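## Task

On the top surface of the two-door cabinet beside arm1, build a three-object stack. From bottom to top: the short square-section piece of timber, the long cardboard box, then the wooden block with one big hole. Each item must rest on one of its long faces, sit roughly centred over the item beneath it, and not overhang any edge of the cabinet top. Every other object must finish resting directly on the same furniture top it started on. The attempt fails if any object that came from a furniture top ends up on the floor with no gripper holding it, or if any object goes inside or underneath a piece of furniture, even while gripped. The stack only counts if it stands without a robot supporting it, so release everything and move the arms away at the end.

## Robot and tools

Robots: three identical i2rt Big YAM arms named arm1, arm2 and arm3. Each has six revolute joints, a two-finger parallel gripper and a wrist camera. With joints 1 and 6 at zero and the hand level and pointing ahead, the wrist camera rides on top of the hand facing the fingertips. Reach is about 1.0 m from the joint-1 axis. Joints move at different speeds, so the hand can sweep a wide path between postures.

Frames: one shared scene frame, origin on the floor, +z up. The hand point is midway between the fingertips; the hand's z axis runs along the fingers and the fingers close along its y axis. Arm foot poses are not printed. Cameras: arm1_cam_wrist, arm2_cam_wrist, arm3_cam_wrist (fisheye, 504x504) and the fixed room cameras room_a and room_b (672x504). The calibration gives K and T_world_to_cam (scene frame to camera, metres) per camera; actual cameras may differ slightly, and wrist-camera poses inherit errors from the reported joint angles.

execute_actions: argument "actions" is a list holding one action or none (empty list = just report state and images). An action is an object keyed by arm name; each arm takes "joints", a dict of absolute targets (not offsets) by joint name. All named motions start together. Names, units and ranges: joint1_rad -2.879 to 2.879 (base yaw, positive = counter-clockwise seen from above; 0 = direction the foot faces); joint2_rad 0 to 3.141 (shoulder; 0 = upper arm pointing back roughly level, positive lifts it up and over to the front); joint3_rad 0 to 3.019 (elbow; 0 = folded, positive opens); joint4_rad -1.692 to 1.57 (hand pitch, positive tips fingers up); joint5_rad -1.57 to 1.57 (hand sideways swing, positive to the arm's right); joint6_rad -2.094 to 2.094 (hand roll, positive clockwise viewed from behind the hand); gripper_m 0 to 0.093 metres of fingertip gap (grip force roughly 50 to 62 N per pad, lower on some). Done tolerances: ±0.045, ±0.14, ±0.09, ±0.055, ±0.03, ±0.035 rad and ±0.003 m. One action runs at most 15 s. Any joint or arm you omit keeps its previous target and may still be pushing. Unknown keys or out-of-range numbers reject the whole call with no motion. Optional "cameras": list of camera names or "all"; omitted/null/["all"] returns every camera, [] returns none; the "pictures" line gives image order.

wait: "seconds" 0 to 10; commands nothing, returns state and images. zoom_image: "camera" plus "region" [x0, y0, x1, y1] in pixels from the top-left, at most 504x504, only on cameras with full images in the latest result. finished_scene: "scene" integer 1 or 2; irreversible, reports success and gives the next task.

Result lines: joint_positions per arm; joint torques in joint order (noisy, offset, nonzero even in free air, so weak evidence of load). joint_status per commanded joint: "off_target" (stopped short, may still push), "contact_stop" or "time_out" (target dropped, holds where it stopped; a timed-out joint may keep a target near its position and keep pushing), "not_followed" (a self/inter-arm collision check refused the arm's targets, shown with "joint command not followed" and a "cause:" line; the gripper part still executes, and the refused targets may be retried on later actions). on_its_own lists what moves without this call's command; "held at" is the held target, not the position. To relieve a pushing joint, command its current reported position. "limit_stop_at_motor_heat" follows an over-temperature stop; resend the target afterwards. A stop in one call cancels the remaining motion calls of that reply.

Cautions: arms do not halt on contact and can press hard. Robot-on-robot pressing ends the run; hard hits may too. The collision check can be late and ignores fingers, gripper housings and wrist cameras, so keep arms apart. Holding loads heats motors; MOTOR HOT appears from 85 °C and at 100 °C the arm goes limp (OVER-TEMPERATURE FAULT) and drops what it holds. Loaded joints sag; tiny target changes may not move a joint. Loose objects can get occasional random nudges. Avoid drops, slips, slams and hard pushes; never let items fall to the floor or slide into or under furniture. The robot keeps its last command while you think, and faster motion is better.

Each tool is called after ">>>" by a JSON object that holds its "name" and its "arguments".

## Session

I'll start by looking at the current state of the scene.

>>> {"name": "execute_actions", "arguments": {"actions": []}}

Scene clock: 0.00 s.
Joint torques (N m, as the arm reports them, + toward a larger angle): no reading
Motor temperatures (°C, as the motors report them): arm1=[28 31 30 27 31 31] | arm2=[30 30 28 28 29 30] | arm3=[29 27 27 27 30 31]
arm1.joint_positions: joint1_rad=-0.038 joint2_rad=+0.589 joint3_rad=+1.512 joint4_rad=-1.215 joint5_rad=+0.189 joint6_rad=-0.152 gripper_m=+0.094
arm1.joint_status: not commanded
arm1.hand: x=-0.6929 y=+0.8134 z=+1.4550 quat_wxyz=(-0.584, +0.367, -0.708, -0.155) (m; scene frame)
arm2.joint_positions: joint1_rad=-0.521 joint2_rad=+0.548 joint3_rad=+1.557 joint4_rad=-1.229 joint5_rad=+0.277 joint6_rad=-0.479 gripper_m=+0.095
arm2.joint_status: not commanded
arm2.hand: x=+0.3402 y=+0.0022 z=+1.5215 quat_wxyz=(-0.588, +0.161, -0.763, +0.214) (m; scene frame)
arm3.joint_positions: joint1_rad=+0.453 joint2_rad=+0.456 joint3_rad=+1.574 joint4_rad=-1.240 joint5_rad=-0.059 joint6_rad=+0.149 gripper_m=+0.094
arm3.joint_status: not commanded
arm3.hand: x=+0.7232 y=-0.5694 z=+1.4583 quat_wxyz=(-0.527, +0.356, -0.658, -0.403) (m; scene frame)
pictures: arm1_cam_wrist, arm2_cam_wrist, arm3_cam_wrist, room_a, room_b
Images, in order (width x height): arm1_cam_wrist 504x504, arm2_cam_wrist 504x504, arm3_cam_wrist 504x504, room_a 672x504, room_b 672x504.

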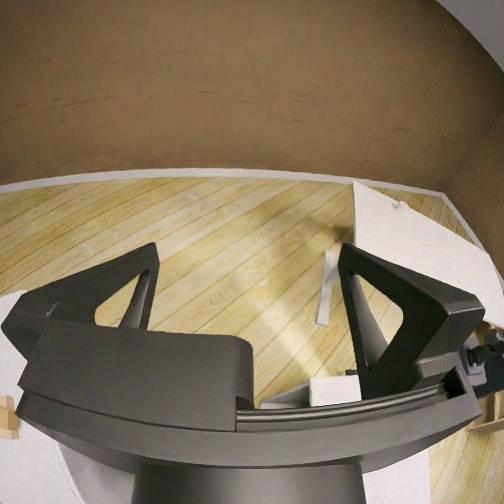

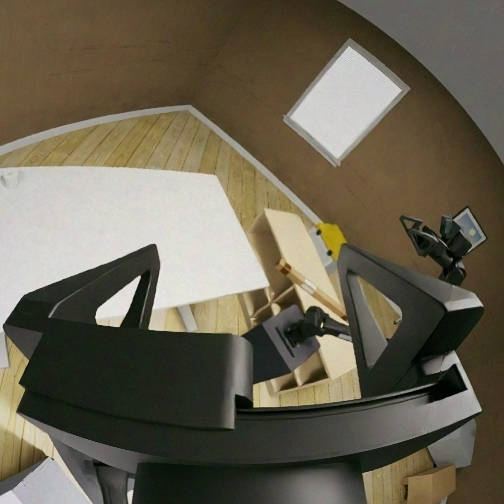

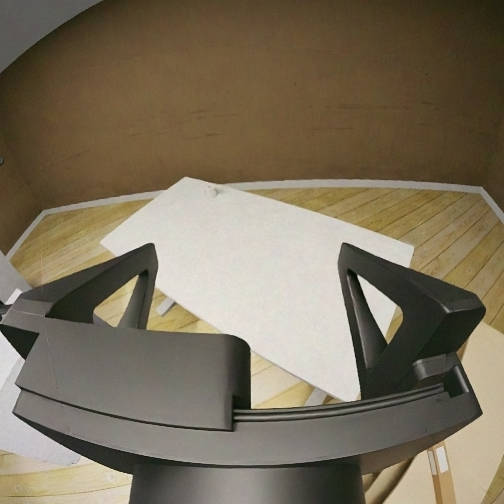

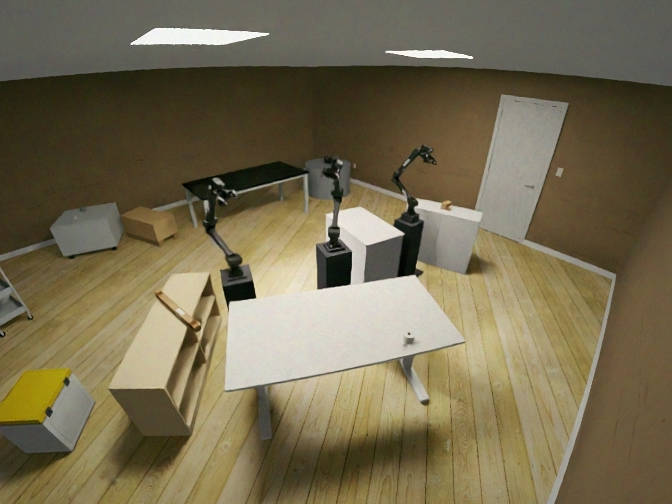

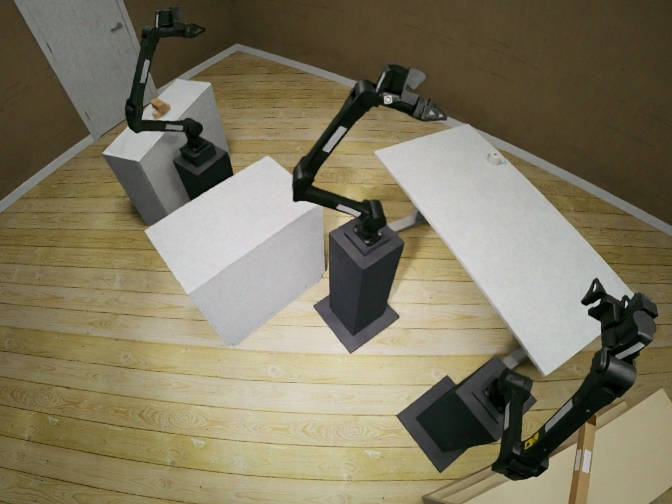

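>>> {"name": "zoom_image", "arguments": {"camera": "room_b", "region": [90, 60, 250, 180]}}

>>> {"name": "zoom_image", "arguments": {"camera": "room_a", "region": [300, 140, 500, 290]}}

>>> {"name": "zoom_image", "arguments": {"camera": "room_a", "region": [100, 250, 260, 370]}}

Region (90, 60, 250, 180) of room_b's 672x504 image, scaled by 3.150, with more detail than that image has; it fills the top 378 rows of this view, and the rest is white.

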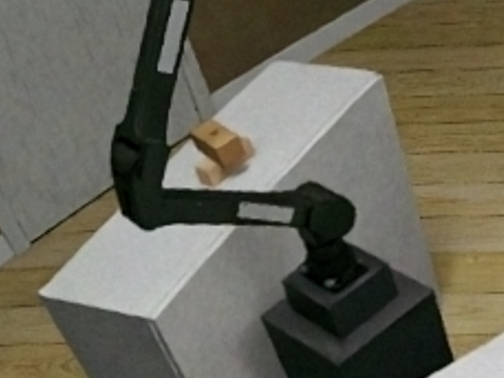

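Region (300, 140, 500, 290) of room_a's 672x504 image, scaled by 2.520, with more detail than that image has; it fills the top 378 rows of this view, and the rest is white.

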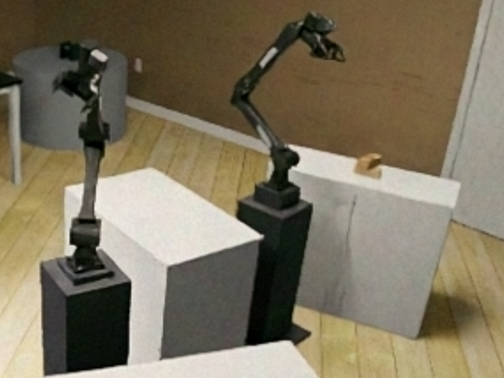

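Region (100, 250, 260, 370) of room_a's 672x504 image, scaled by 3.150, with more detail than that image has; it fills the top 378 rows of this view, and the rest is white.

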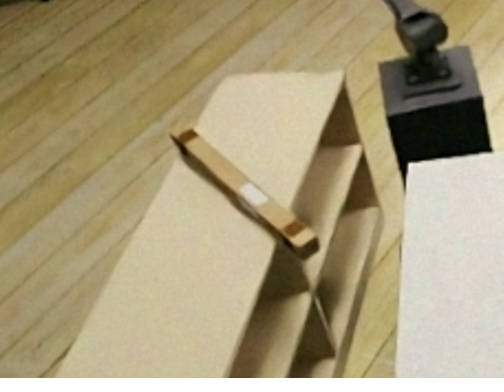

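>>> {"name": "execute_actions", "arguments": {"actions": [{"arm1": {"joints": {"joint1_rad": 1.0, "joint5_rad": 0, "joint6_rad": 0}}, "arm2": {"joints": {"joint1_rad": 0.0, "joint5_rad": 0, "joint6_rad": 0}}, "arm3": {"joints": {"joint1_rad": -1.0, "joint5_rad": 0, "joint6_rad": 0}}}]}}

Scene clock: 18.47 s.
Joint torques (N m, as the arm reports them, + toward a larger angle): arm1=[ 1.06  2.19  9.25  1.89 -0.09  0.13] | arm2=[ 1.21  3.91  7.77  2.06 -0.24  0.13] | arm3=[ 0.2   7.46  6.48  2.18  0.02 -0.24]
Motor temperatures (°C, as the motors report them): arm1=[28 31 32 28 31 31] | arm2=[30 30 30 28 29 30] | arm3=[29 27 29 27 30 31]
arm1.joint_positions: joint1_rad=+0.993 joint2_rad=+0.589 joint3_rad=+1.512 joint4_rad=-1.215 joint5_rad=+0.000 joint6_rad=-0.014 gripper_m=+0.094
arm1.joint_status: all done
arm1.hand: x=-0.9235 y=+0.8598 z=+1.4503 quat_wxyz=(-0.338, +0.675, -0.437, -0.489) (m; scene frame)
arm2.joint_positions: joint1_rad=-0.008 joint2_rad=+0.548 joint3_rad=+1.557 joint4_rad=-1.229 joint5_rad=+0.003 joint6_rad=-0.008 gripper_m=+0.095
arm2.joint_status: all done
arm2.hand: x=+0.3049 y=+0.1322 z=+1.5185 quat_wxyz=(-0.588, +0.258, -0.742, -0.195) (m; scene frame)
arm3.joint_positions: joint1_rad=-0.995 joint2_rad=+0.456 joint3_rad=+1.574 joint4_rad=-1.240 joint5_rad=-0.001 joint6_rad=+0.016 gripper_m=+0.094
arm3.joint_status: all done
arm3.hand: x=+0.7899 y=-0.7258 z=+1.4581 quat_wxyz=(-0.653, -0.140, -0.736, +0.112) (m; scene frame)
pictures: arm1_cam_wrist, arm2_cam_wrist, arm3_cam_wrist, room_a, room_b
camera_calibration (this result's frames):
arm1_cam_wrist: T_world_to_cam=[[0.920374, 0.38769, 0.0510722, 0.439235], [0.337077, -0.720365, -0.606179, 1.81649], [-0.198219, 0.575127, -0.793687, 0.596414], [0, 0, 0, 1]] pos_world=[-0.898339, 0.795239, 1.55205]
arm2_cam_wrist: T_world_to_cam=[[0.617419, -0.786388, 0.0196857, -0.111877], [-0.583023, -0.474264, -0.659664, 1.25103], [0.528088, 0.395812, -0.751302, 1.0526], [0, 0, 0, 1]] pos_world=[0.242587, 0.0887065, 1.61828]
arm3_cam_wrist: T_world_to_cam=[[-0.353266, -0.935481, -0.00881772, -0.386462], [-0.635196, 0.246767, -0.731869, 1.74928], [0.686826, -0.252943, -0.681389, 0.393659], [0, 0, 0, 1]] pos_world=[0.704238, -0.69362, 1.54507]
Images, in order (width x height): arm1_cam_wrist 504x504, arm2_cam_wrist 504x504, arm3_cam_wrist 504x504, room_a 672x504, room_b 672x504.

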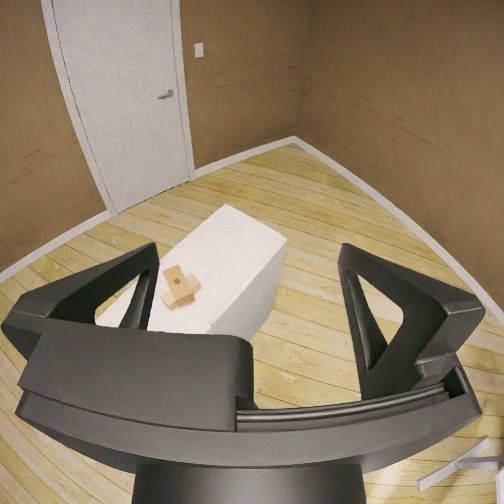

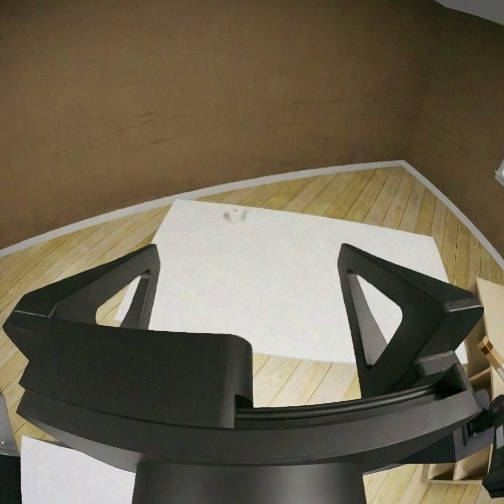

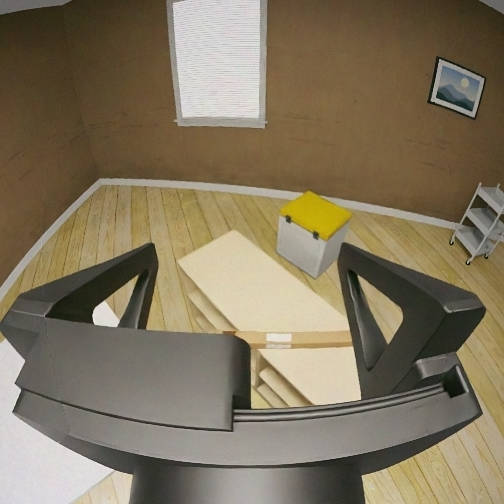

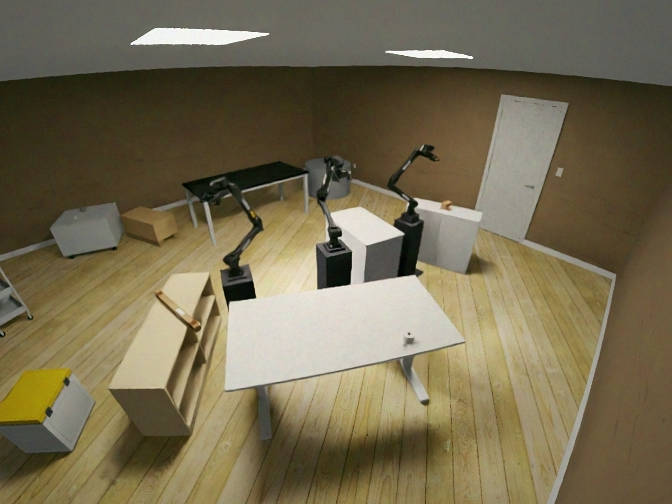

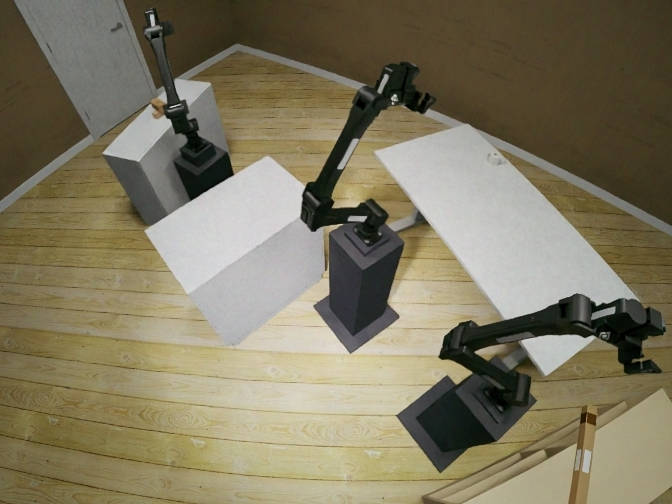

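>>> {"name": "execute_actions", "arguments": {"actions": [{"arm1": {"joints": {"joint1_rad": 1.4, "joint2_rad": 1.5, "joint3_rad": 1.5, "joint4_rad": -1.57}}, "arm2": {"joints": {"joint1_rad": -0.6, "joint2_rad": 1.5, "joint3_rad": 1.5, "joint4_rad": -1.57}}, "arm3": {"joints": {"joint1_rad": -1.3, "joint2_rad": 1.5, "joint3_rad": 1.5, "joint4_rad": -1.57}}}]}}

Scene clock: 32.77 s.
Joint torques (N m, as the arm reports them, + toward a larger angle): arm1=[  0.45 -16.39  11.03  -0.25  -0.1    0.12] | arm2=[  0.83 -13.49   8.9   -0.35  -0.14   0.1 ] | arm3=[  0.05 -13.58   9.4   -0.57   0.01  -0.21]
Motor temperatures (°C, as the motors report them): arm1=[28 31 33 28 31 32] | arm2=[30 30 30 28 29 30] | arm3=[29 27 29 27 30 31]
arm1.joint_positions: joint1_rad=+1.398 joint2_rad=+1.511 joint3_rad=+1.480 joint4_rad=-1.563 joint5_rad=+0.001 joint6_rad=-0.013 gripper_m=+0.094
arm1.joint_status: all done
arm1.hand: x=-1.1545 y=+0.9742 z=+1.0706 quat_wxyz=(+0.001, +0.929, -0.369, +0.018) (m; scene frame)
arm2.joint_positions: joint1_rad=-0.602 joint2_rad=+1.504 joint3_rad=+1.501 joint4_rad=-1.554 joint5_rad=+0.000 joint6_rad=-0.007 gripper_m=+0.095
arm2.joint_status: all done
arm2.hand: x=+0.6091 y=+0.0475 z=+1.1275 quat_wxyz=(-0.002, +0.036, -0.999, +0.007) (m; scene frame)
arm3.joint_positions: joint1_rad=-1.295 joint2_rad=+1.502 joint3_rad=+1.489 joint4_rad=-1.558 joint5_rad=-0.001 joint6_rad=+0.016 gripper_m=+0.094
arm3.joint_status: all done
arm3.hand: x=+1.0269 y=-0.9552 z=+1.0486 quat_wxyz=(+0.000, -0.331, -0.944, -0.001) (m; scene frame)
pictures: arm1_cam_wrist, arm2_cam_wrist, arm3_cam_wrist, room_a, room_b
camera_calibration (this result's frames):
arm1_cam_wrist: T_world_to_cam=[[0.670189, 0.741893, 0.0210151, 0.0252168], [0.579832, -0.541046, 0.60915, 0.551044], [0.463294, -0.39606, -0.792776, 1.8923], [0, 0, 0, 1]] pos_world=[-1.21311, 1.0289, 1.16397]
arm2_cam_wrist: T_world_to_cam=[[0.0793436, -0.996823, 0.00698324, -0.00651875], [-0.816783, -0.0609939, 0.573712, -0.137691], [-0.571463, -0.0512241, -0.819027, 1.39905], [0, 0, 0, 1]] pos_world=[0.687559, 0.0567687, 1.2249]
arm3_cam_wrist: T_world_to_cam=[[-0.618523, -0.785767, 0.000629816, -0.115401], [-0.635669, 0.500843, 0.587436, 0.516467], [-0.461903, 0.362942, -0.80927, 1.7959], [0, 0, 0, 1]] pos_world=[1.08646, -1.00116, 1.15005]
Images, in order (width x height): arm1_cam_wrist 504x504, arm2_cam_wrist 504x504, arm3_cam_wrist 504x504, room_a 672x504, room_b 672x504.

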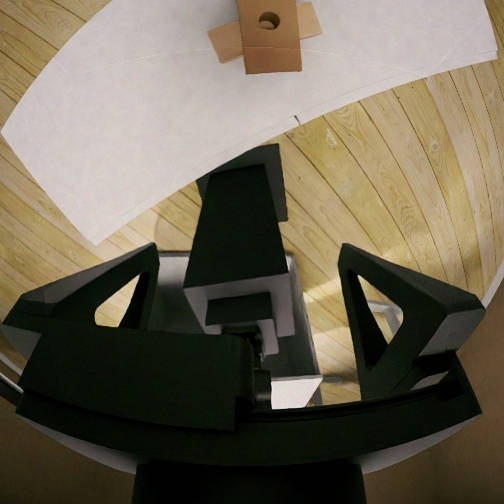

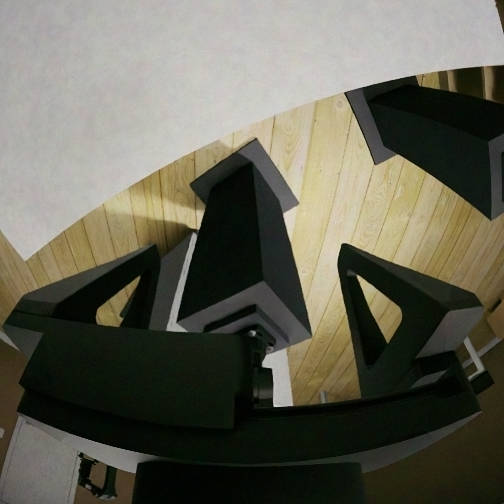

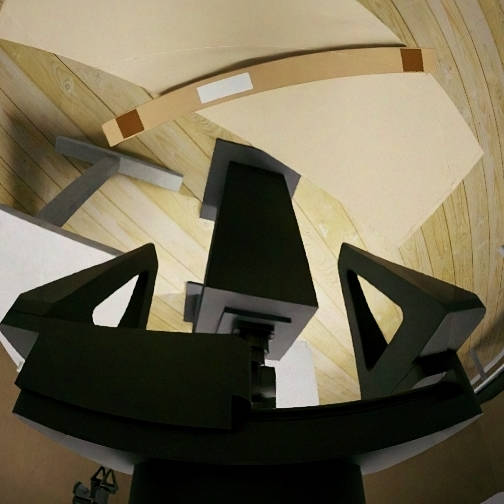

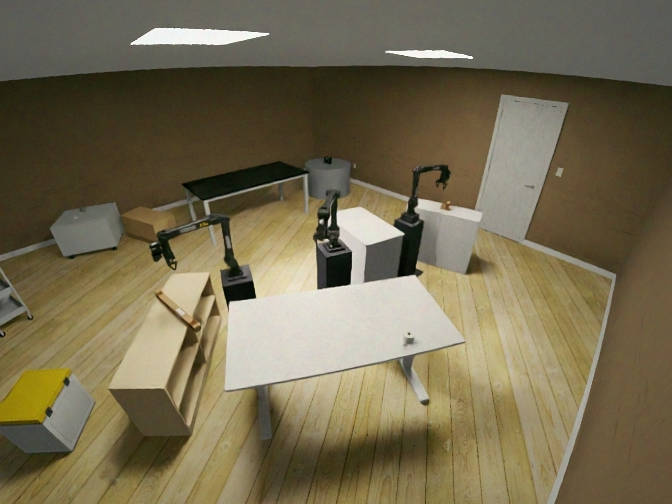

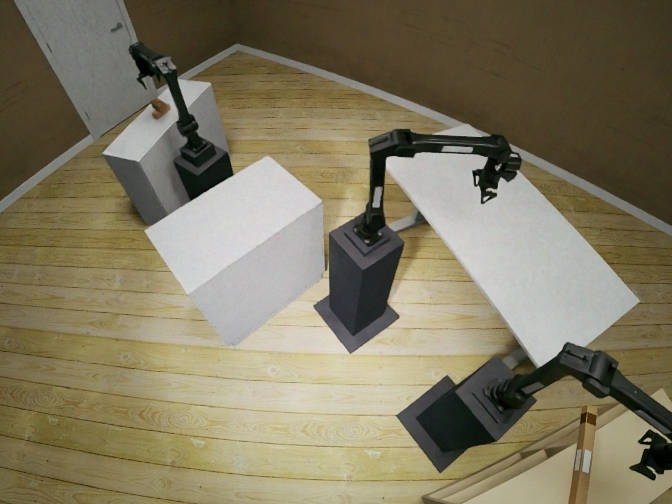

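>>> {"name": "execute_actions", "arguments": {"actions": [{"arm1": {"joints": {"joint4_rad": -0.9}}, "arm2": {"joints": {"joint3_rad": 2.1}}, "arm3": {"joints": {"joint2_rad": 1.1}}}], "cameras": ["arm1_cam_wrist"]}}

Scene clock: 46.27 s.
Joint torques (N m, as the arm reports them, + toward a larger angle): arm1=[  0.39 -17.98  12.19   1.73  -0.1    0.12] | arm2=[  0.48 -10.99  11.25   0.91  -0.13   0.12] | arm3=[-0.05 -6.35  9.53  0.38  0.03 -0.19]
Motor temperatures (°C, as the motors report them): arm1=[28 32 34 28 31 32] | arm2=[30 31 31 28 29 30] | arm3=[29 28 30 27 30 31]
arm1.joint_positions: joint1_rad=+1.398 joint2_rad=+1.511 joint3_rad=+1.480 joint4_rad=-0.915 joint5_rad=+0.001 joint6_rad=-0.013 gripper_m=+0.094
arm1.joint_status: all done
arm1.hand: x=-1.2629 y=+1.0781 z=+1.1152 quat_wxyz=(-0.121, +0.887, -0.350, -0.277) (m; scene frame)
arm2.joint_positions: joint1_rad=-0.602 joint2_rad=+1.484 joint3_rad=+2.062 joint4_rad=-1.559 joint5_rad=+0.000 joint6_rad=-0.007 gripper_m=+0.095
arm2.joint_status: all done
arm2.hand: x=+0.6749 y=+0.0552 z=+1.3791 quat_wxyz=(-0.286, +0.037, -0.958, -0.002) (m; scene frame)
arm3.joint_positions: joint1_rad=-1.295 joint2_rad=+1.100 joint3_rad=+1.489 joint4_rad=-1.560 joint5_rad=-0.001 joint6_rad=+0.016 gripper_m=+0.094
arm3.joint_status: all done
arm3.hand: x=+0.9592 y=-0.9028 z=+1.2036 quat_wxyz=(-0.189, -0.324, -0.925, +0.062) (m; scene frame)
pictures: arm1_cam_wrist
camera_calibration (this result's frames):
arm1_cam_wrist: T_world_to_cam=[[0.678803, 0.733262, 0.0393974, 0.0194777], [0.733626, -0.679517, 0.00701979, 1.65787], [0.0319186, 0.0241379, -0.999199, 1.25147], [0, 0, 0, 1]] pos_world=[-1.26942, 1.08206, 1.23806]
Images, in order (width x height): arm1_cam_wrist 504x504.

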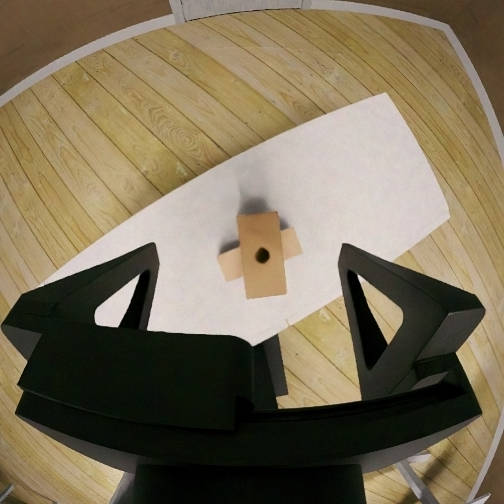

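>>> {"name": "execute_actions", "arguments": {"actions": [{"arm1": {"joints": {"joint1_rad": 1.348, "joint2_rad": 1.955, "joint3_rad": 1.752, "joint4_rad": -1.368, "joint6_rad": -0.15}}, "arm3": {"joints": {"joint1_rad": -1.37, "joint2_rad": 1.5, "joint3_rad": 1.5, "joint4_rad": -0.9}}}], "cameras": ["arm1_cam_wrist", "arm3_cam_wrist"]}}

Scene clock: 99.80 s.
Joint torques (N m, as the arm reports them, + toward a larger angle): arm1=[  0.6  -22.6   11.62  -0.19  -0.11  -0.14] | arm2=[  0.8  -11.25  11.22   0.9   -0.12   0.11] | arm3=[  0.44 -15.39  10.69   2.25   0.04  -0.19]
Motor temperatures (°C, as the motors report them): arm1=[28 33 37 28 31 32] | arm2=[30 31 35 28 29 30] | arm3=[29 27 32 27 30 31]
arm1.joint_positions: joint1_rad=+1.347 joint2_rad=+1.959 joint3_rad=+1.723 joint4_rad=-1.361 joint5_rad=+0.001 joint6_rad=-0.136 gripper_m=+0.094
arm1.joint_status: all done
arm1.hand: x=-1.2388 y=+1.0994 z=+0.9345 quat_wxyz=(+0.002, +0.942, -0.335, +0.019) (m; scene frame)
arm2.joint_positions: joint1_rad=-0.602 joint2_rad=+1.484 joint3_rad=+2.062 joint4_rad=-1.559 joint5_rad=+0.000 joint6_rad=-0.007 gripper_m=+0.095
arm2.joint_status: not commanded
arm2.hand: x=+0.6749 y=+0.0552 z=+1.3791 quat_wxyz=(-0.286, +0.037, -0.958, -0.002) (m; scene frame)
arm3.joint_positions: joint1_rad=-1.370 joint2_rad=+1.504 joint3_rad=+1.484 joint4_rad=-0.917 joint5_rad=-0.001 joint6_rad=+0.016 gripper_m=+0.094
arm3.joint_status: all done
arm3.hand: x=+1.1141 y=-1.0787 z=+1.0932 quat_wxyz=(-0.292, -0.348, -0.884, +0.109) (m; scene frame)
pictures: arm1_cam_wrist, arm3_cam_wrist
camera_calibration (this result's frames):
arm1_cam_wrist: T_world_to_cam=[[0.614489, 0.788745, 0.0168594, -0.124955], [0.617424, -0.494101, 0.612088, 0.742668], [0.491111, -0.365712, -0.79061, 1.87213], [0, 0, 0, 1]] pos_world=[-1.30118, 1.15017, 1.02765]
arm3_cam_wrist: T_world_to_cam=[[-0.674865, -0.73793, -0.00408838, -0.0390014], [-0.737911, 0.674877, -0.00531268, 1.5572], [0.00667954, -0.000568482, -0.999978, 1.21132], [0, 0, 0, 1]] pos_world=[1.11466, -1.07901, 1.2194]
Images, in order (width x height): arm1_cam_wrist 504x504, arm3_cam_wrist 504x504.

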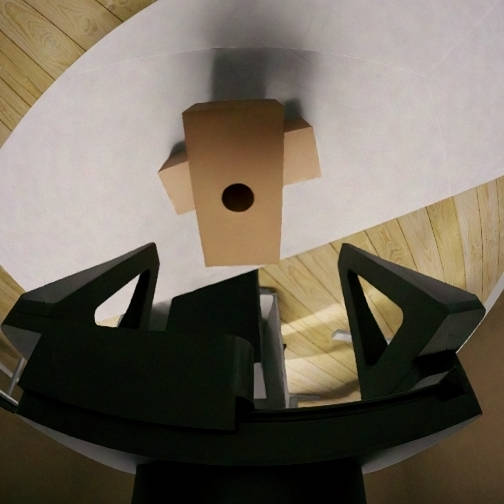

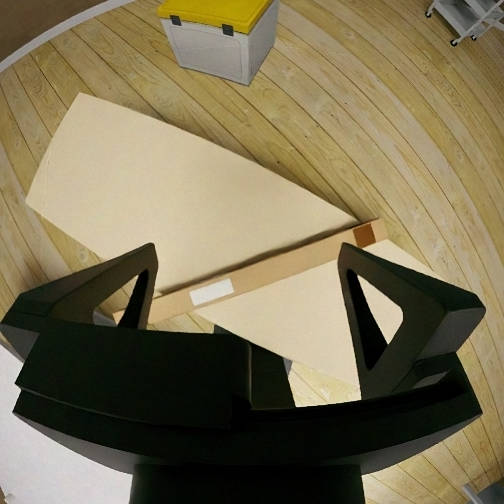

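>>> {"name": "execute_actions", "arguments": {"actions": [{"arm1": {"joints": {"joint1_rad": 1.362, "joint2_rad": 2.022, "joint3_rad": 1.634, "joint4_rad": -1.16, "joint6_rad": -0.17}}, "arm3": {"joints": {"joint1_rad": -1.376, "joint2_rad": 1.974, "joint3_rad": 1.402, "joint4_rad": -0.982, "joint6_rad": 1.236}}}], "cameras": ["arm1_cam_wrist", "arm3_cam_wrist"]}}

Scene clock: 127.67 s.
Joint torques (N m, as the arm reports them, + toward a larger angle): arm1=[  1.03 -24.36   9.62   0.45  -0.11  -0.14] | arm2=[  0.58 -10.9   11.2    0.83  -0.11   0.14] | arm3=[ -0.05 -19.74   8.4   -0.43   0.11   0.07]
Motor temperatures (°C, as the motors report them): arm1=[28 34 37 28 31 32] | arm2=[30 31 35 28 29 30] | arm3=[29 28 33 27 30 31]
arm1.joint_positions: joint1_rad=+1.351 joint2_rad=+2.037 joint3_rad=+1.622 joint4_rad=-1.169 joint5_rad=+0.001 joint6_rad=-0.156 gripper_m=+0.094
arm1.joint_status: all done
arm1.hand: x=-1.2432 y=+1.1022 z=+0.8525 quat_wxyz=(+0.000, +0.946, -0.323, +0.014) (m; scene frame)
arm2.joint_positions: joint1_rad=-0.602 joint2_rad=+1.484 joint3_rad=+2.062 joint4_rad=-1.559 joint5_rad=+0.000 joint6_rad=-0.007 gripper_m=+0.095
arm2.joint_status: not commanded
arm2.hand: x=+0.6749 y=+0.0552 z=+1.3791 quat_wxyz=(-0.286, +0.037, -0.958, -0.002) (m; scene frame)
arm3.joint_positions: joint1_rad=-1.370 joint2_rad=+1.982 joint3_rad=+1.381 joint4_rad=-0.974 joint5_rad=-0.001 joint6_rad=+1.219 gripper_m=+0.094
arm3.joint_status: all done
arm3.hand: x=+1.0829 y=-1.0503 z=+0.7750 quat_wxyz=(+0.002, -0.829, -0.560, +0.000) (m; scene frame)
pictures: arm1_cam_wrist, arm3_cam_wrist
camera_calibration (this result's frames):
arm1_cam_wrist: T_world_to_cam=[[0.595703, 0.802997, 0.0182649, -0.163393], [0.634455, -0.484372, 0.602371, 0.815757], [0.492549, -0.347246, -0.798007, 1.7982], [0, 0, 0, 1]] pos_world=[-1.30593, 1.15075, 0.946569]
arm3_cam_wrist: T_world_to_cam=[[-0.930721, 0.365691, 0.00535183, 1.38843], [0.298325, 0.75064, 0.589526, 0.00975777], [0.211567, 0.550281, -0.807732, 1.10107], [0, 0, 0, 1]] pos_world=[1.05638, -1.12096, 0.876185]
Images, in order (width x height): arm1_cam_wrist 504x504, arm3_cam_wrist 504x504.

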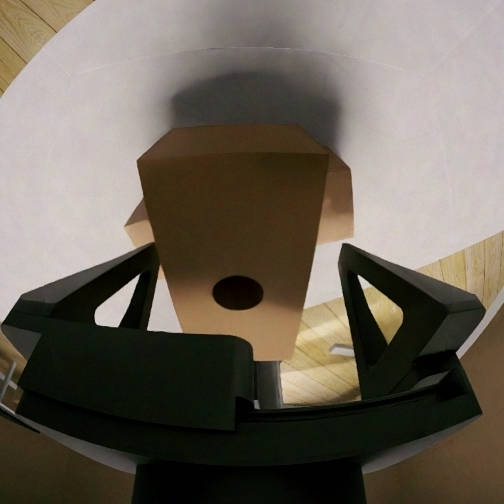

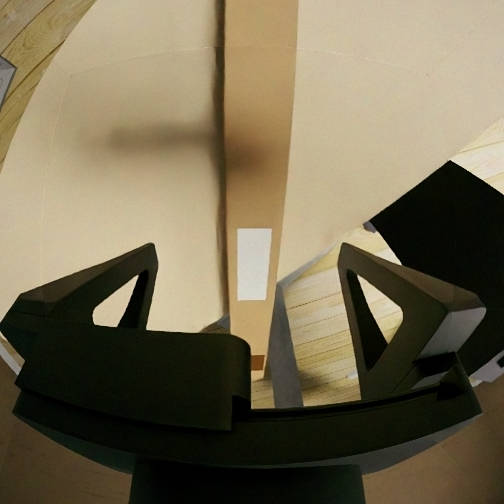

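>>> {"name": "execute_actions", "arguments": {"actions": [{"arm1": {"joints": {"gripper_m": 0.045}}, "arm3": {"joints": {"joint2_rad": 2.112, "joint3_rad": 1.362, "joint4_rad": -0.795}}}], "cameras": ["arm1_cam_wrist", "arm3_cam_wrist"]}}

Scene clock: 132.03 s.
Joint torques (N m, as the arm reports them, + toward a larger angle): arm1=[  0.97 -24.53   9.58   0.41  -0.06  -0.13] | arm2=[  0.21 -10.98  11.24   0.91  -0.13   0.12] | arm3=[  0.14 -20.19   6.73   0.64   0.15   0.08]
Motor temperatures (°C, as the motors report them): arm1=[28 34 37 28 31 32] | arm2=[30 31 35 28 29 30] | arm3=[29 29 33 27 30 31]
arm1.joint_positions: joint1_rad=+1.352 joint2_rad=+2.037 joint3_rad=+1.622 joint4_rad=-1.168 joint5_rad=+0.000 joint6_rad=-0.157 gripper_m=+0.060
arm1.joint_status: gripper_m off_target (ended at +0.060, target +0.045)
arm1.hand: x=-1.2439 y=+1.1018 z=+0.8525 quat_wxyz=(+0.000, +0.946, -0.323, +0.013) (m; scene frame)
arm2.joint_positions: joint1_rad=-0.602 joint2_rad=+1.484 joint3_rad=+2.062 joint4_rad=-1.559 joint5_rad=+0.000 joint6_rad=-0.007 gripper_m=+0.095
arm2.joint_status: not commanded
arm2.hand: x=+0.6749 y=+0.0552 z=+1.3791 quat_wxyz=(-0.286, +0.037, -0.958, -0.002) (m; scene frame)
arm3.joint_positions: joint1_rad=-1.370 joint2_rad=+2.115 joint3_rad=+1.354 joint4_rad=-0.807 joint5_rad=-0.001 joint6_rad=+1.220 gripper_m=+0.094
arm3.joint_status: all done
arm3.hand: x=+1.0855 y=-1.0526 z=+0.6959 quat_wxyz=(-0.001, -0.829, -0.560, -0.001) (m; scene frame)
pictures: arm1_cam_wrist, arm3_cam_wrist
camera_calibration (this result's frames):
arm1_cam_wrist: T_world_to_cam=[[0.594209, 0.804126, 0.0172392, -0.164785], [0.636188, -0.48301, 0.601636, 0.817311], [0.492118, -0.34653, -0.798584, 1.79757], [0, 0, 0, 1]] pos_world=[-1.30666, 1.15019, 0.946626]
arm3_cam_wrist: T_world_to_cam=[[-0.930452, 0.366413, -0.0000037614, 1.39635], [0.2964, 0.752669, 0.587908, 0.062704], [0.21542, 0.54702, -0.808928, 1.03111], [0, 0, 0, 1]] pos_world=[1.05853, -1.12288, 0.797238]
Images, in order (width x height): arm1_cam_wrist 504x504, arm3_cam_wrist 504x504.

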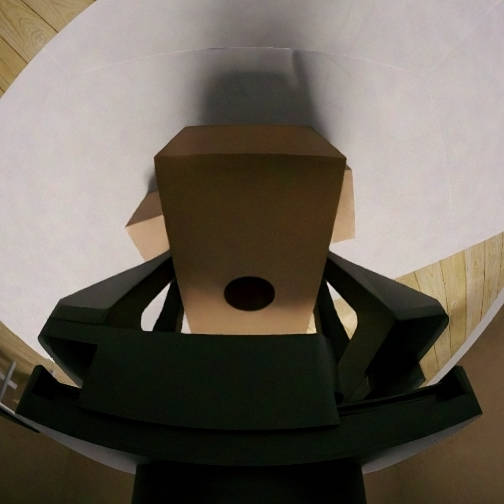

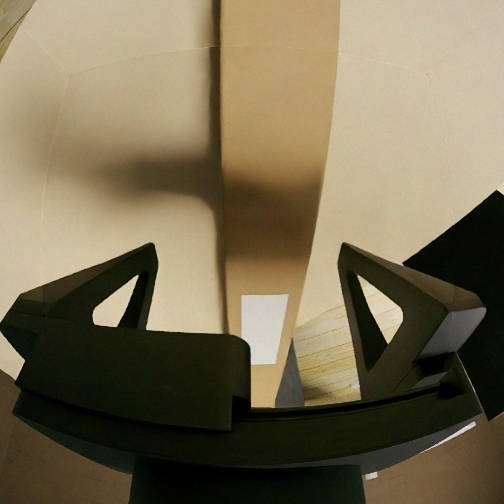

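>>> {"name": "execute_actions", "arguments": {"actions": [{"arm1": {"joints": {"joint2_rad": 1.955, "joint3_rad": 1.752, "joint4_rad": -1.368}}, "arm3": {"joints": {"joint2_rad": 2.144, "joint3_rad": 1.355, "joint4_rad": -0.765}}}], "cameras": ["arm1_cam_wrist", "arm3_cam_wrist"]}}

Scene clock: 155.83 s.
Joint torques (N m, as the arm reports them, + toward a larger angle): arm1=[  0.95 -23.98  13.14  -0.36  -0.06  -0.14] | arm2=[  0.56 -11.05  11.24   0.91  -0.14   0.1 ] | arm3=[ -0.54 -17.01   6.15   0.58   0.16   0.02]
Motor temperatures (°C, as the motors report them): arm1=[28 35 36 28 31 32] | arm2=[30 31 36 28 29 30] | arm3=[29 30 31 27 30 31]
arm1.joint_positions: joint1_rad=+1.352 joint2_rad=+1.970 joint3_rad=+1.706 joint4_rad=-1.359 joint5_rad=+0.000 joint6_rad=-0.157 gripper_m=+0.060
arm1.joint_status: all done
arm1.hand: x=-1.2370 y=+1.0931 z=+0.9223 quat_wxyz=(+0.009, +0.946, -0.323, +0.031) (m; scene frame)
arm2.joint_positions: joint1_rad=-0.602 joint2_rad=+1.484 joint3_rad=+2.062 joint4_rad=-1.559 joint5_rad=+0.000 joint6_rad=-0.007 gripper_m=+0.095
arm2.joint_status: not commanded
arm2.hand: x=+0.6749 y=+0.0552 z=+1.3791 quat_wxyz=(-0.286, +0.037, -0.958, -0.002) (m; scene frame)
arm3.joint_positions: joint1_rad=-1.370 joint2_rad=+2.120 joint3_rad=+1.354 joint4_rad=-0.778 joint5_rad=-0.001 joint6_rad=+1.220 gripper_m=+0.094
arm3.joint_status: all done
arm3.hand: x=+1.0902 y=-1.0568 z=+0.6937 quat_wxyz=(-0.013, -0.829, -0.560, -0.004) (m; scene frame)
pictures: arm1_cam_wrist, arm3_cam_wrist
camera_calibration (this result's frames):
arm1_cam_wrist: T_world_to_cam=[[0.594235, 0.804226, 0.0102477, -0.156808], [0.619135, -0.465532, 0.632417, 0.698118], [0.513377, -0.36946, -0.77456, 1.87612], [0, 0, 0, 1]] pos_world=[-1.30221, 1.14426, 1.01327]
arm3_cam_wrist: T_world_to_cam=[[-0.930228, 0.366225, -0.0235753, 1.41814], [0.285485, 0.762519, 0.580571, 0.0931498], [0.230596, 0.533333, -0.813868, 1.0031], [0, 0, 0, 1]] pos_world=[1.06129, -1.12537, 0.795741]
Images, in order (width x height): arm1_cam_wrist 504x504, arm3_cam_wrist 504x504.

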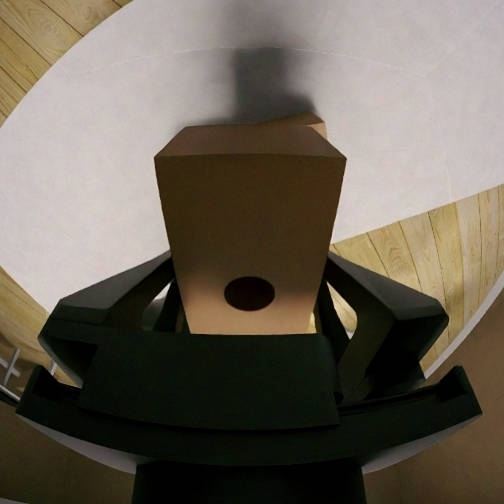

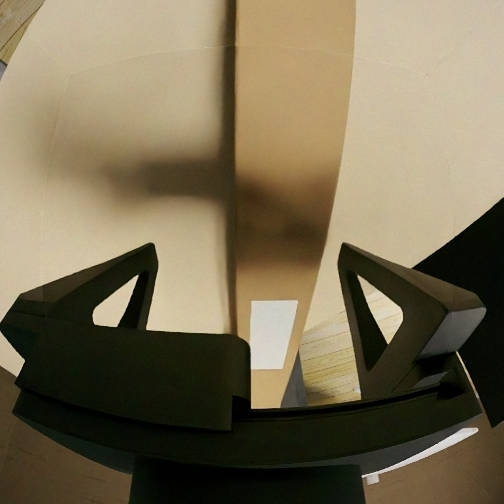

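>>> {"name": "execute_actions", "arguments": {"actions": [{"arm1": {"joints": {"joint1_rad": 2.013, "joint2_rad": 1.825, "joint3_rad": 1.345, "joint4_rad": -1.058, "joint6_rad": 0.07}}, "arm3": {"joints": {"joint2_rad": 2.158, "joint3_rad": 1.335, "joint4_rad": -0.765}}}], "cameras": ["arm1_cam_wrist", "arm3_cam_wrist"]}}

Scene clock: 169.13 s.
Joint torques (N m, as the arm reports them, + toward a larger angle): arm1=[  0.88 -22.24   9.68   0.27  -0.06   0.13] | arm2=[  0.47 -11.06  11.28   0.99  -0.16   0.1 ] | arm3=[ -0.49 -17.71   5.46   0.64   0.17   0.09]
Motor temperatures (°C, as the motors report them): arm1=[28 35 38 28 31 32] | arm2=[30 31 36 28 29 30] | arm3=[29 30 31 27 30 31]
arm1.joint_positions: joint1_rad=+2.010 joint2_rad=+1.851 joint3_rad=+1.326 joint4_rad=-1.064 joint5_rad=+0.000 joint6_rad=+0.056 gripper_m=+0.060
arm1.joint_status: all done
arm1.hand: x=-1.3438 y=+0.7465 z=+0.8503 quat_wxyz=(-0.001, +0.994, -0.106, +0.018) (m; scene frame)
arm2.joint_positions: joint1_rad=-0.602 joint2_rad=+1.484 joint3_rad=+2.062 joint4_rad=-1.559 joint5_rad=+0.000 joint6_rad=-0.007 gripper_m=+0.095
arm2.joint_status: not commanded
arm2.hand: x=+0.6749 y=+0.0552 z=+1.3791 quat_wxyz=(-0.286, +0.037, -0.958, -0.002) (m; scene frame)
arm3.joint_positions: joint1_rad=-1.370 joint2_rad=+2.139 joint3_rad=+1.336 joint4_rad=-0.775 joint5_rad=-0.001 joint6_rad=+1.220 gripper_m=+0.094
arm3.joint_status: all done
arm3.hand: x=+1.0804 y=-1.0480 z=+0.6785 quat_wxyz=(+0.004, -0.829, -0.560, +0.000) (m; scene frame)
pictures: arm1_cam_wrist, arm3_cam_wrist
camera_calibration (this result's frames):
arm1_cam_wrist: T_world_to_cam=[[0.189916, 0.981705, 0.0136794, -0.492583], [0.776594, -0.158732, 0.609677, 0.65035], [0.600694, -0.105164, -0.792532, 1.68251], [0, 0, 0, 1]] pos_world=[-1.42219, 0.763742, 0.943682]
arm3_cam_wrist: T_world_to_cam=[[-0.93042, 0.366379, 0.00928282, 1.38353], [0.300737, 0.748755, 0.590697, 0.0602629], [0.209468, 0.552388, -0.80684, 1.02629], [0, 0, 0, 1]] pos_world=[1.05416, -1.11893, 0.779615]
Images, in order (width x height): arm1_cam_wrist 504x504, arm3_cam_wrist 504x504.

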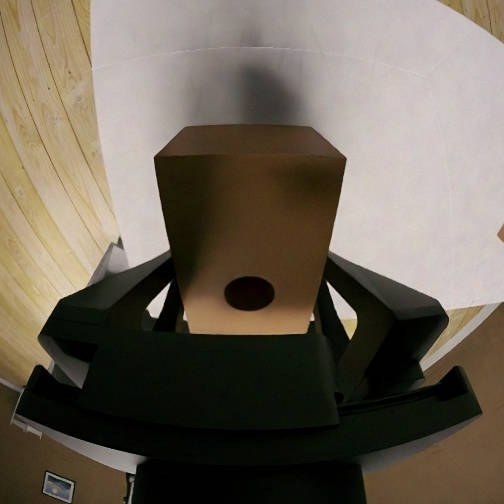

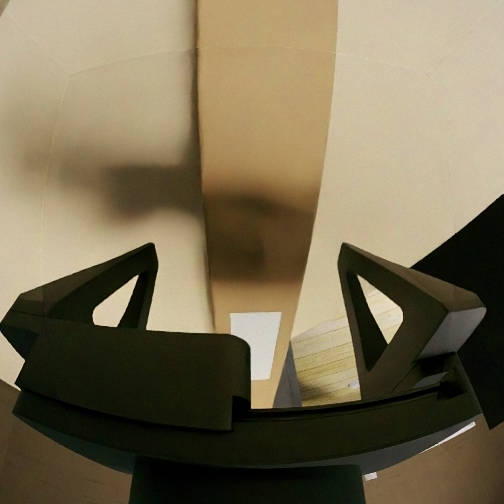

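>>> {"name": "execute_actions", "arguments": {"actions": [{"arm1": {"joints": {"joint2_rad": 1.885, "joint3_rad": 1.287, "joint4_rad": -0.95}}, "arm3": {"joints": {"gripper_m": 0.025}}}], "cameras": ["arm1_cam_wrist", "arm3_cam_wrist", "room_b"]}}

Scene clock: 173.57 s.
Joint torques (N m, as the arm reports them, + toward a larger angle): arm1=[  0.62 -21.95   8.66   0.34  -0.05   0.13] | arm2=[  0.49 -10.95  11.26   0.97  -0.12   0.12] | arm3=[ -0.28 -18.14   5.44   0.45   0.13   0.08]
Motor temperatures (°C, as the motors report them): arm1=[28 35 37 28 31 32] | arm2=[30 31 36 28 29 30] | arm3=[29 30 31 27 30 31]
arm1.joint_positions: joint1_rad=+2.010 joint2_rad=+1.907 joint3_rad=+1.272 joint4_rad=-0.957 joint5_rad=+0.000 joint6_rad=+0.056 gripper_m=+0.060
arm1.joint_status: all done
arm1.hand: x=-1.3387 y=+0.7459 z=+0.8054 quat_wxyz=(-0.001, +0.994, -0.106, +0.019) (m; scene frame)
arm2.joint_positions: joint1_rad=-0.602 joint2_rad=+1.484 joint3_rad=+2.062 joint4_rad=-1.559 joint5_rad=+0.000 joint6_rad=-0.007 gripper_m=+0.095
arm2.joint_status: not commanded
arm2.hand: x=+0.6749 y=+0.0552 z=+1.3791 quat_wxyz=(-0.286, +0.037, -0.958, -0.002) (m; scene frame)
arm3.joint_positions: joint1_rad=-1.370 joint2_rad=+2.139 joint3_rad=+1.336 joint4_rad=-0.774 joint5_rad=-0.001 joint6_rad=+1.221 gripper_m=+0.047
arm3.joint_status: gripper_m off_target (ended at +0.047, target +0.025)
arm3.hand: x=+1.0806 y=-1.0482 z=+0.6785 quat_wxyz=(+0.004, -0.829, -0.559, +0.000) (m; scene frame)
pictures: arm1_cam_wrist, arm3_cam_wrist, room_b
camera_calibration (this result's frames):
arm1_cam_wrist: T_world_to_cam=[[0.189893, 0.981708, 0.0137608, -0.492406], [0.775212, -0.158521, 0.611487, 0.670223], [0.602484, -0.10545, -0.791135, 1.64525], [0, 0, 0, 1]] pos_world=[-1.4173, 0.763134, 0.898555]
arm3_cam_wrist: T_world_to_cam=[[-0.930147, 0.367096, 0.00821424, 1.38497], [0.300809, 0.748981, 0.590374, 0.060719], [0.210572, 0.551606, -0.807088, 1.02451], [0, 0, 0, 1]] pos_world=[1.05423, -1.11902, 0.779645]
Images, in order (width x height): arm1_cam_wrist 504x504, arm3_cam_wrist 504x504, room_b 672x504.

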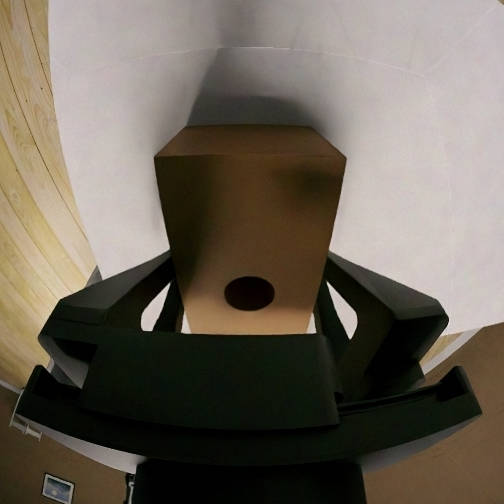

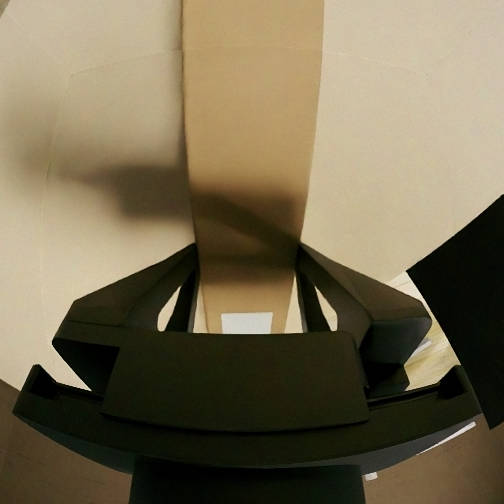

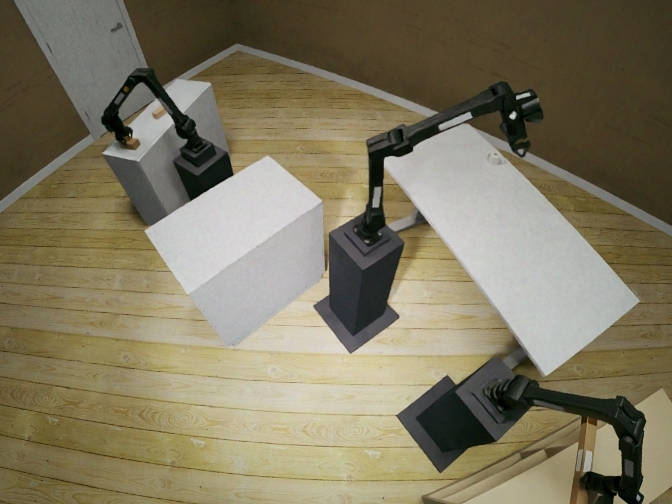

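>>> {"name": "zoom_image", "arguments": {"camera": "room_b", "region": [95, 90, 185, 165]}}

Region (95, 90, 185, 165) of room_b's 672x504 image, scaled by 5.600, with more detail than that image has.

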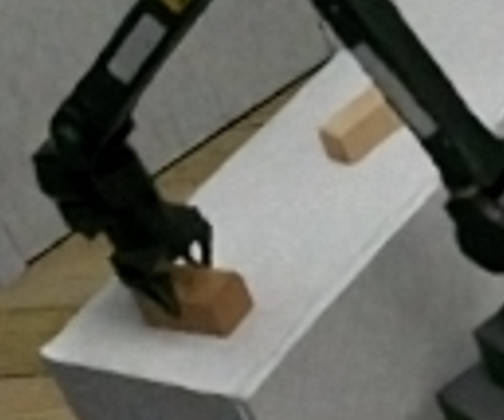

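>>> {"name": "execute_actions", "arguments": {"actions": [{"arm1": {"joints": {"joint2_rad": 1.9}}, "arm2": {"joints": {"joint1_rad": -0.2, "joint2_rad": 1.6, "joint3_rad": 1.9, "joint4_rad": -1.6, "joint6_rad": 0.88}}, "arm3": {"joints": {"joint2_rad": 1.78, "joint3_rad": 1.62, "joint4_rad": -1.374}}}], "cameras": ["arm3_cam_wrist"]}}

Scene clock: 204.70 s.
Joint torques (N m, as the arm reports them, + toward a larger angle): arm1=[  0.59 -20.52   8.77   0.35  -0.05   0.13] | arm2=[ -0.22 -14.8    9.29   0.15  -0.06   0.12] | arm3=[ -0.23 -18.35   9.04  -0.6    0.13   0.04]
Motor temperatures (°C, as the motors report them): arm1=[28 35 36 28 31 32] | arm2=[30 31 37 28 29 30] | arm3=[29 30 31 27 30 31]
arm1.joint_positions: joint1_rad=+2.010 joint2_rad=+1.907 joint3_rad=+1.272 joint4_rad=-0.957 joint5_rad=+0.000 joint6_rad=+0.056 gripper_m=+0.060
arm1.joint_status: all done
arm1.hand: x=-1.3387 y=+0.7459 z=+0.8054 quat_wxyz=(-0.001, +0.994, -0.106, +0.019) (m; scene frame)
arm2.joint_positions: joint1_rad=-0.193 joint2_rad=+1.598 joint3_rad=+1.897 joint4_rad=-1.584 joint5_rad=+0.000 joint6_rad=+0.872 gripper_m=+0.095
arm2.joint_status: all done
arm2.hand: x=+0.6372 y=+0.2637 z=+1.2424 quat_wxyz=(-0.108, -0.195, -0.971, -0.081) (m; scene frame)
arm3.joint_positions: joint1_rad=-1.370 joint2_rad=+1.784 joint3_rad=+1.611 joint4_rad=-1.363 joint5_rad=-0.001 joint6_rad=+1.221 gripper_m=+0.047
arm3.joint_status: all done
arm3.hand: x=+1.0856 y=-1.0528 z=+0.9611 quat_wxyz=(-0.017, -0.829, -0.559, -0.005) (m; scene frame)
pictures: arm3_cam_wrist
camera_calibration (this result's frames):
arm3_cam_wrist: T_world_to_cam=[[-0.929784, 0.366791, -0.0310813, 1.42602], [0.282615, 0.7654, 0.57818, -0.0554004], [0.235861, 0.528798, -0.815317, 1.21058], [0, 0, 0, 1]] pos_world=[1.05602, -1.1208, 1.06336]
Images, in order (width x height): arm3_cam_wrist 504x504.

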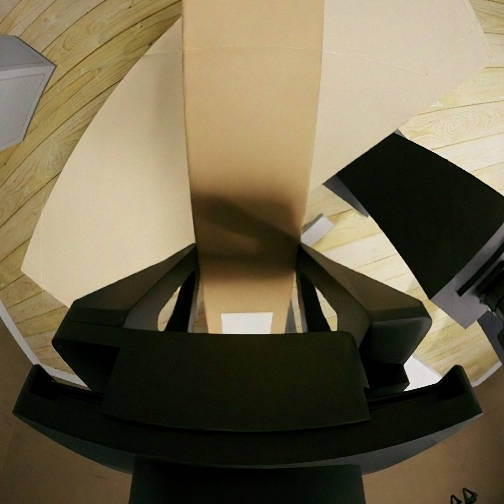

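>>> {"name": "execute_actions", "arguments": {"actions": [{"arm1": {"joints": {"gripper_m": 0.09}}, "arm3": {"joints": {"joint1_rad": 0.723, "joint2_rad": 1.965, "joint3_rad": 1.685, "joint4_rad": -1.275, "joint6_rad": -0.72}}}], "cameras": ["arm1_cam_wrist", "arm3_cam_wrist", "room_b"]}}

Scene clock: 211.17 s.
Joint torques (N m, as the arm reports them, + toward a larger angle): arm1=[  0.61 -20.51   8.78   0.34  -0.06   0.13] | arm2=[ -0.21 -15.02   9.23   0.29  -0.05   0.12] | arm3=[ -0.14 -22.64   9.65  -0.16  -0.01  -0.23]
Motor temperatures (°C, as the motors report them): arm1=[28 35 36 28 31 32] | arm2=[30 31 36 28 29 30] | arm3=[29 30 32 27 30 31]
arm1.joint_positions: joint1_rad=+2.010 joint2_rad=+1.907 joint3_rad=+1.272 joint4_rad=-0.957 joint5_rad=+0.000 joint6_rad=+0.056 gripper_m=+0.090
arm1.joint_status: all done
arm1.hand: x=-1.3387 y=+0.7459 z=+0.8054 quat_wxyz=(-0.001, +0.994, -0.106, +0.019) (m; scene frame)
arm2.joint_positions: joint1_rad=-0.193 joint2_rad=+1.598 joint3_rad=+1.897 joint4_rad=-1.584 joint5_rad=+0.000 joint6_rad=+0.872 gripper_m=+0.095
arm2.joint_status: not commanded
arm2.hand: x=+0.6372 y=+0.2637 z=+1.2424 quat_wxyz=(-0.108, -0.196, -0.971, -0.081) (m; scene frame)
arm3.joint_positions: joint1_rad=+0.727 joint2_rad=+1.983 joint3_rad=+1.663 joint4_rad=-1.274 joint5_rad=-0.001 joint6_rad=-0.703 gripper_m=+0.047
arm3.joint_status: all done
arm3.hand: x=+0.7978 y=-0.1021 z=+0.8709 quat_wxyz=(+0.011, +0.859, -0.512, +0.003) (m; scene frame)
pictures: arm1_cam_wrist, arm3_cam_wrist, room_b
camera_calibration (this result's frames):
arm1_cam_wrist: T_world_to_cam=[[0.190267, 0.981636, 0.013775, -0.491862], [0.775151, -0.158826, 0.611486, 0.67037], [0.602444, -0.105668, -0.791135, 1.64536], [0, 0, 0, 1]] pos_world=[-1.41729, 0.763163, 0.898555]
arm3_cam_wrist: T_world_to_cam=[[0.876176, 0.481805, -0.0134112, -0.637505], [0.392428, -0.696934, 0.600236, -0.905705], [0.27985, -0.531175, -0.799711, 0.545213], [0, 0, 0, 1]] pos_world=[0.761413, -0.0344606, 0.971099]
Images, in order (width x height): arm1_cam_wrist 504x504, arm3_cam_wrist 504x504, room_b 672x504.

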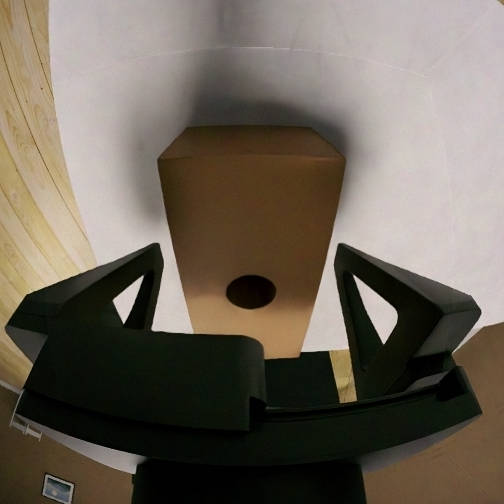

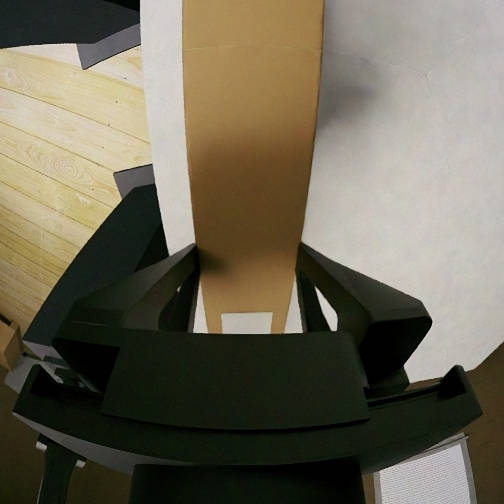

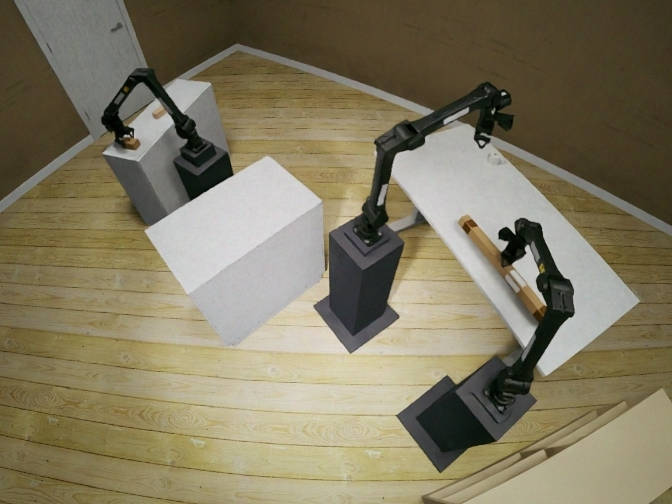

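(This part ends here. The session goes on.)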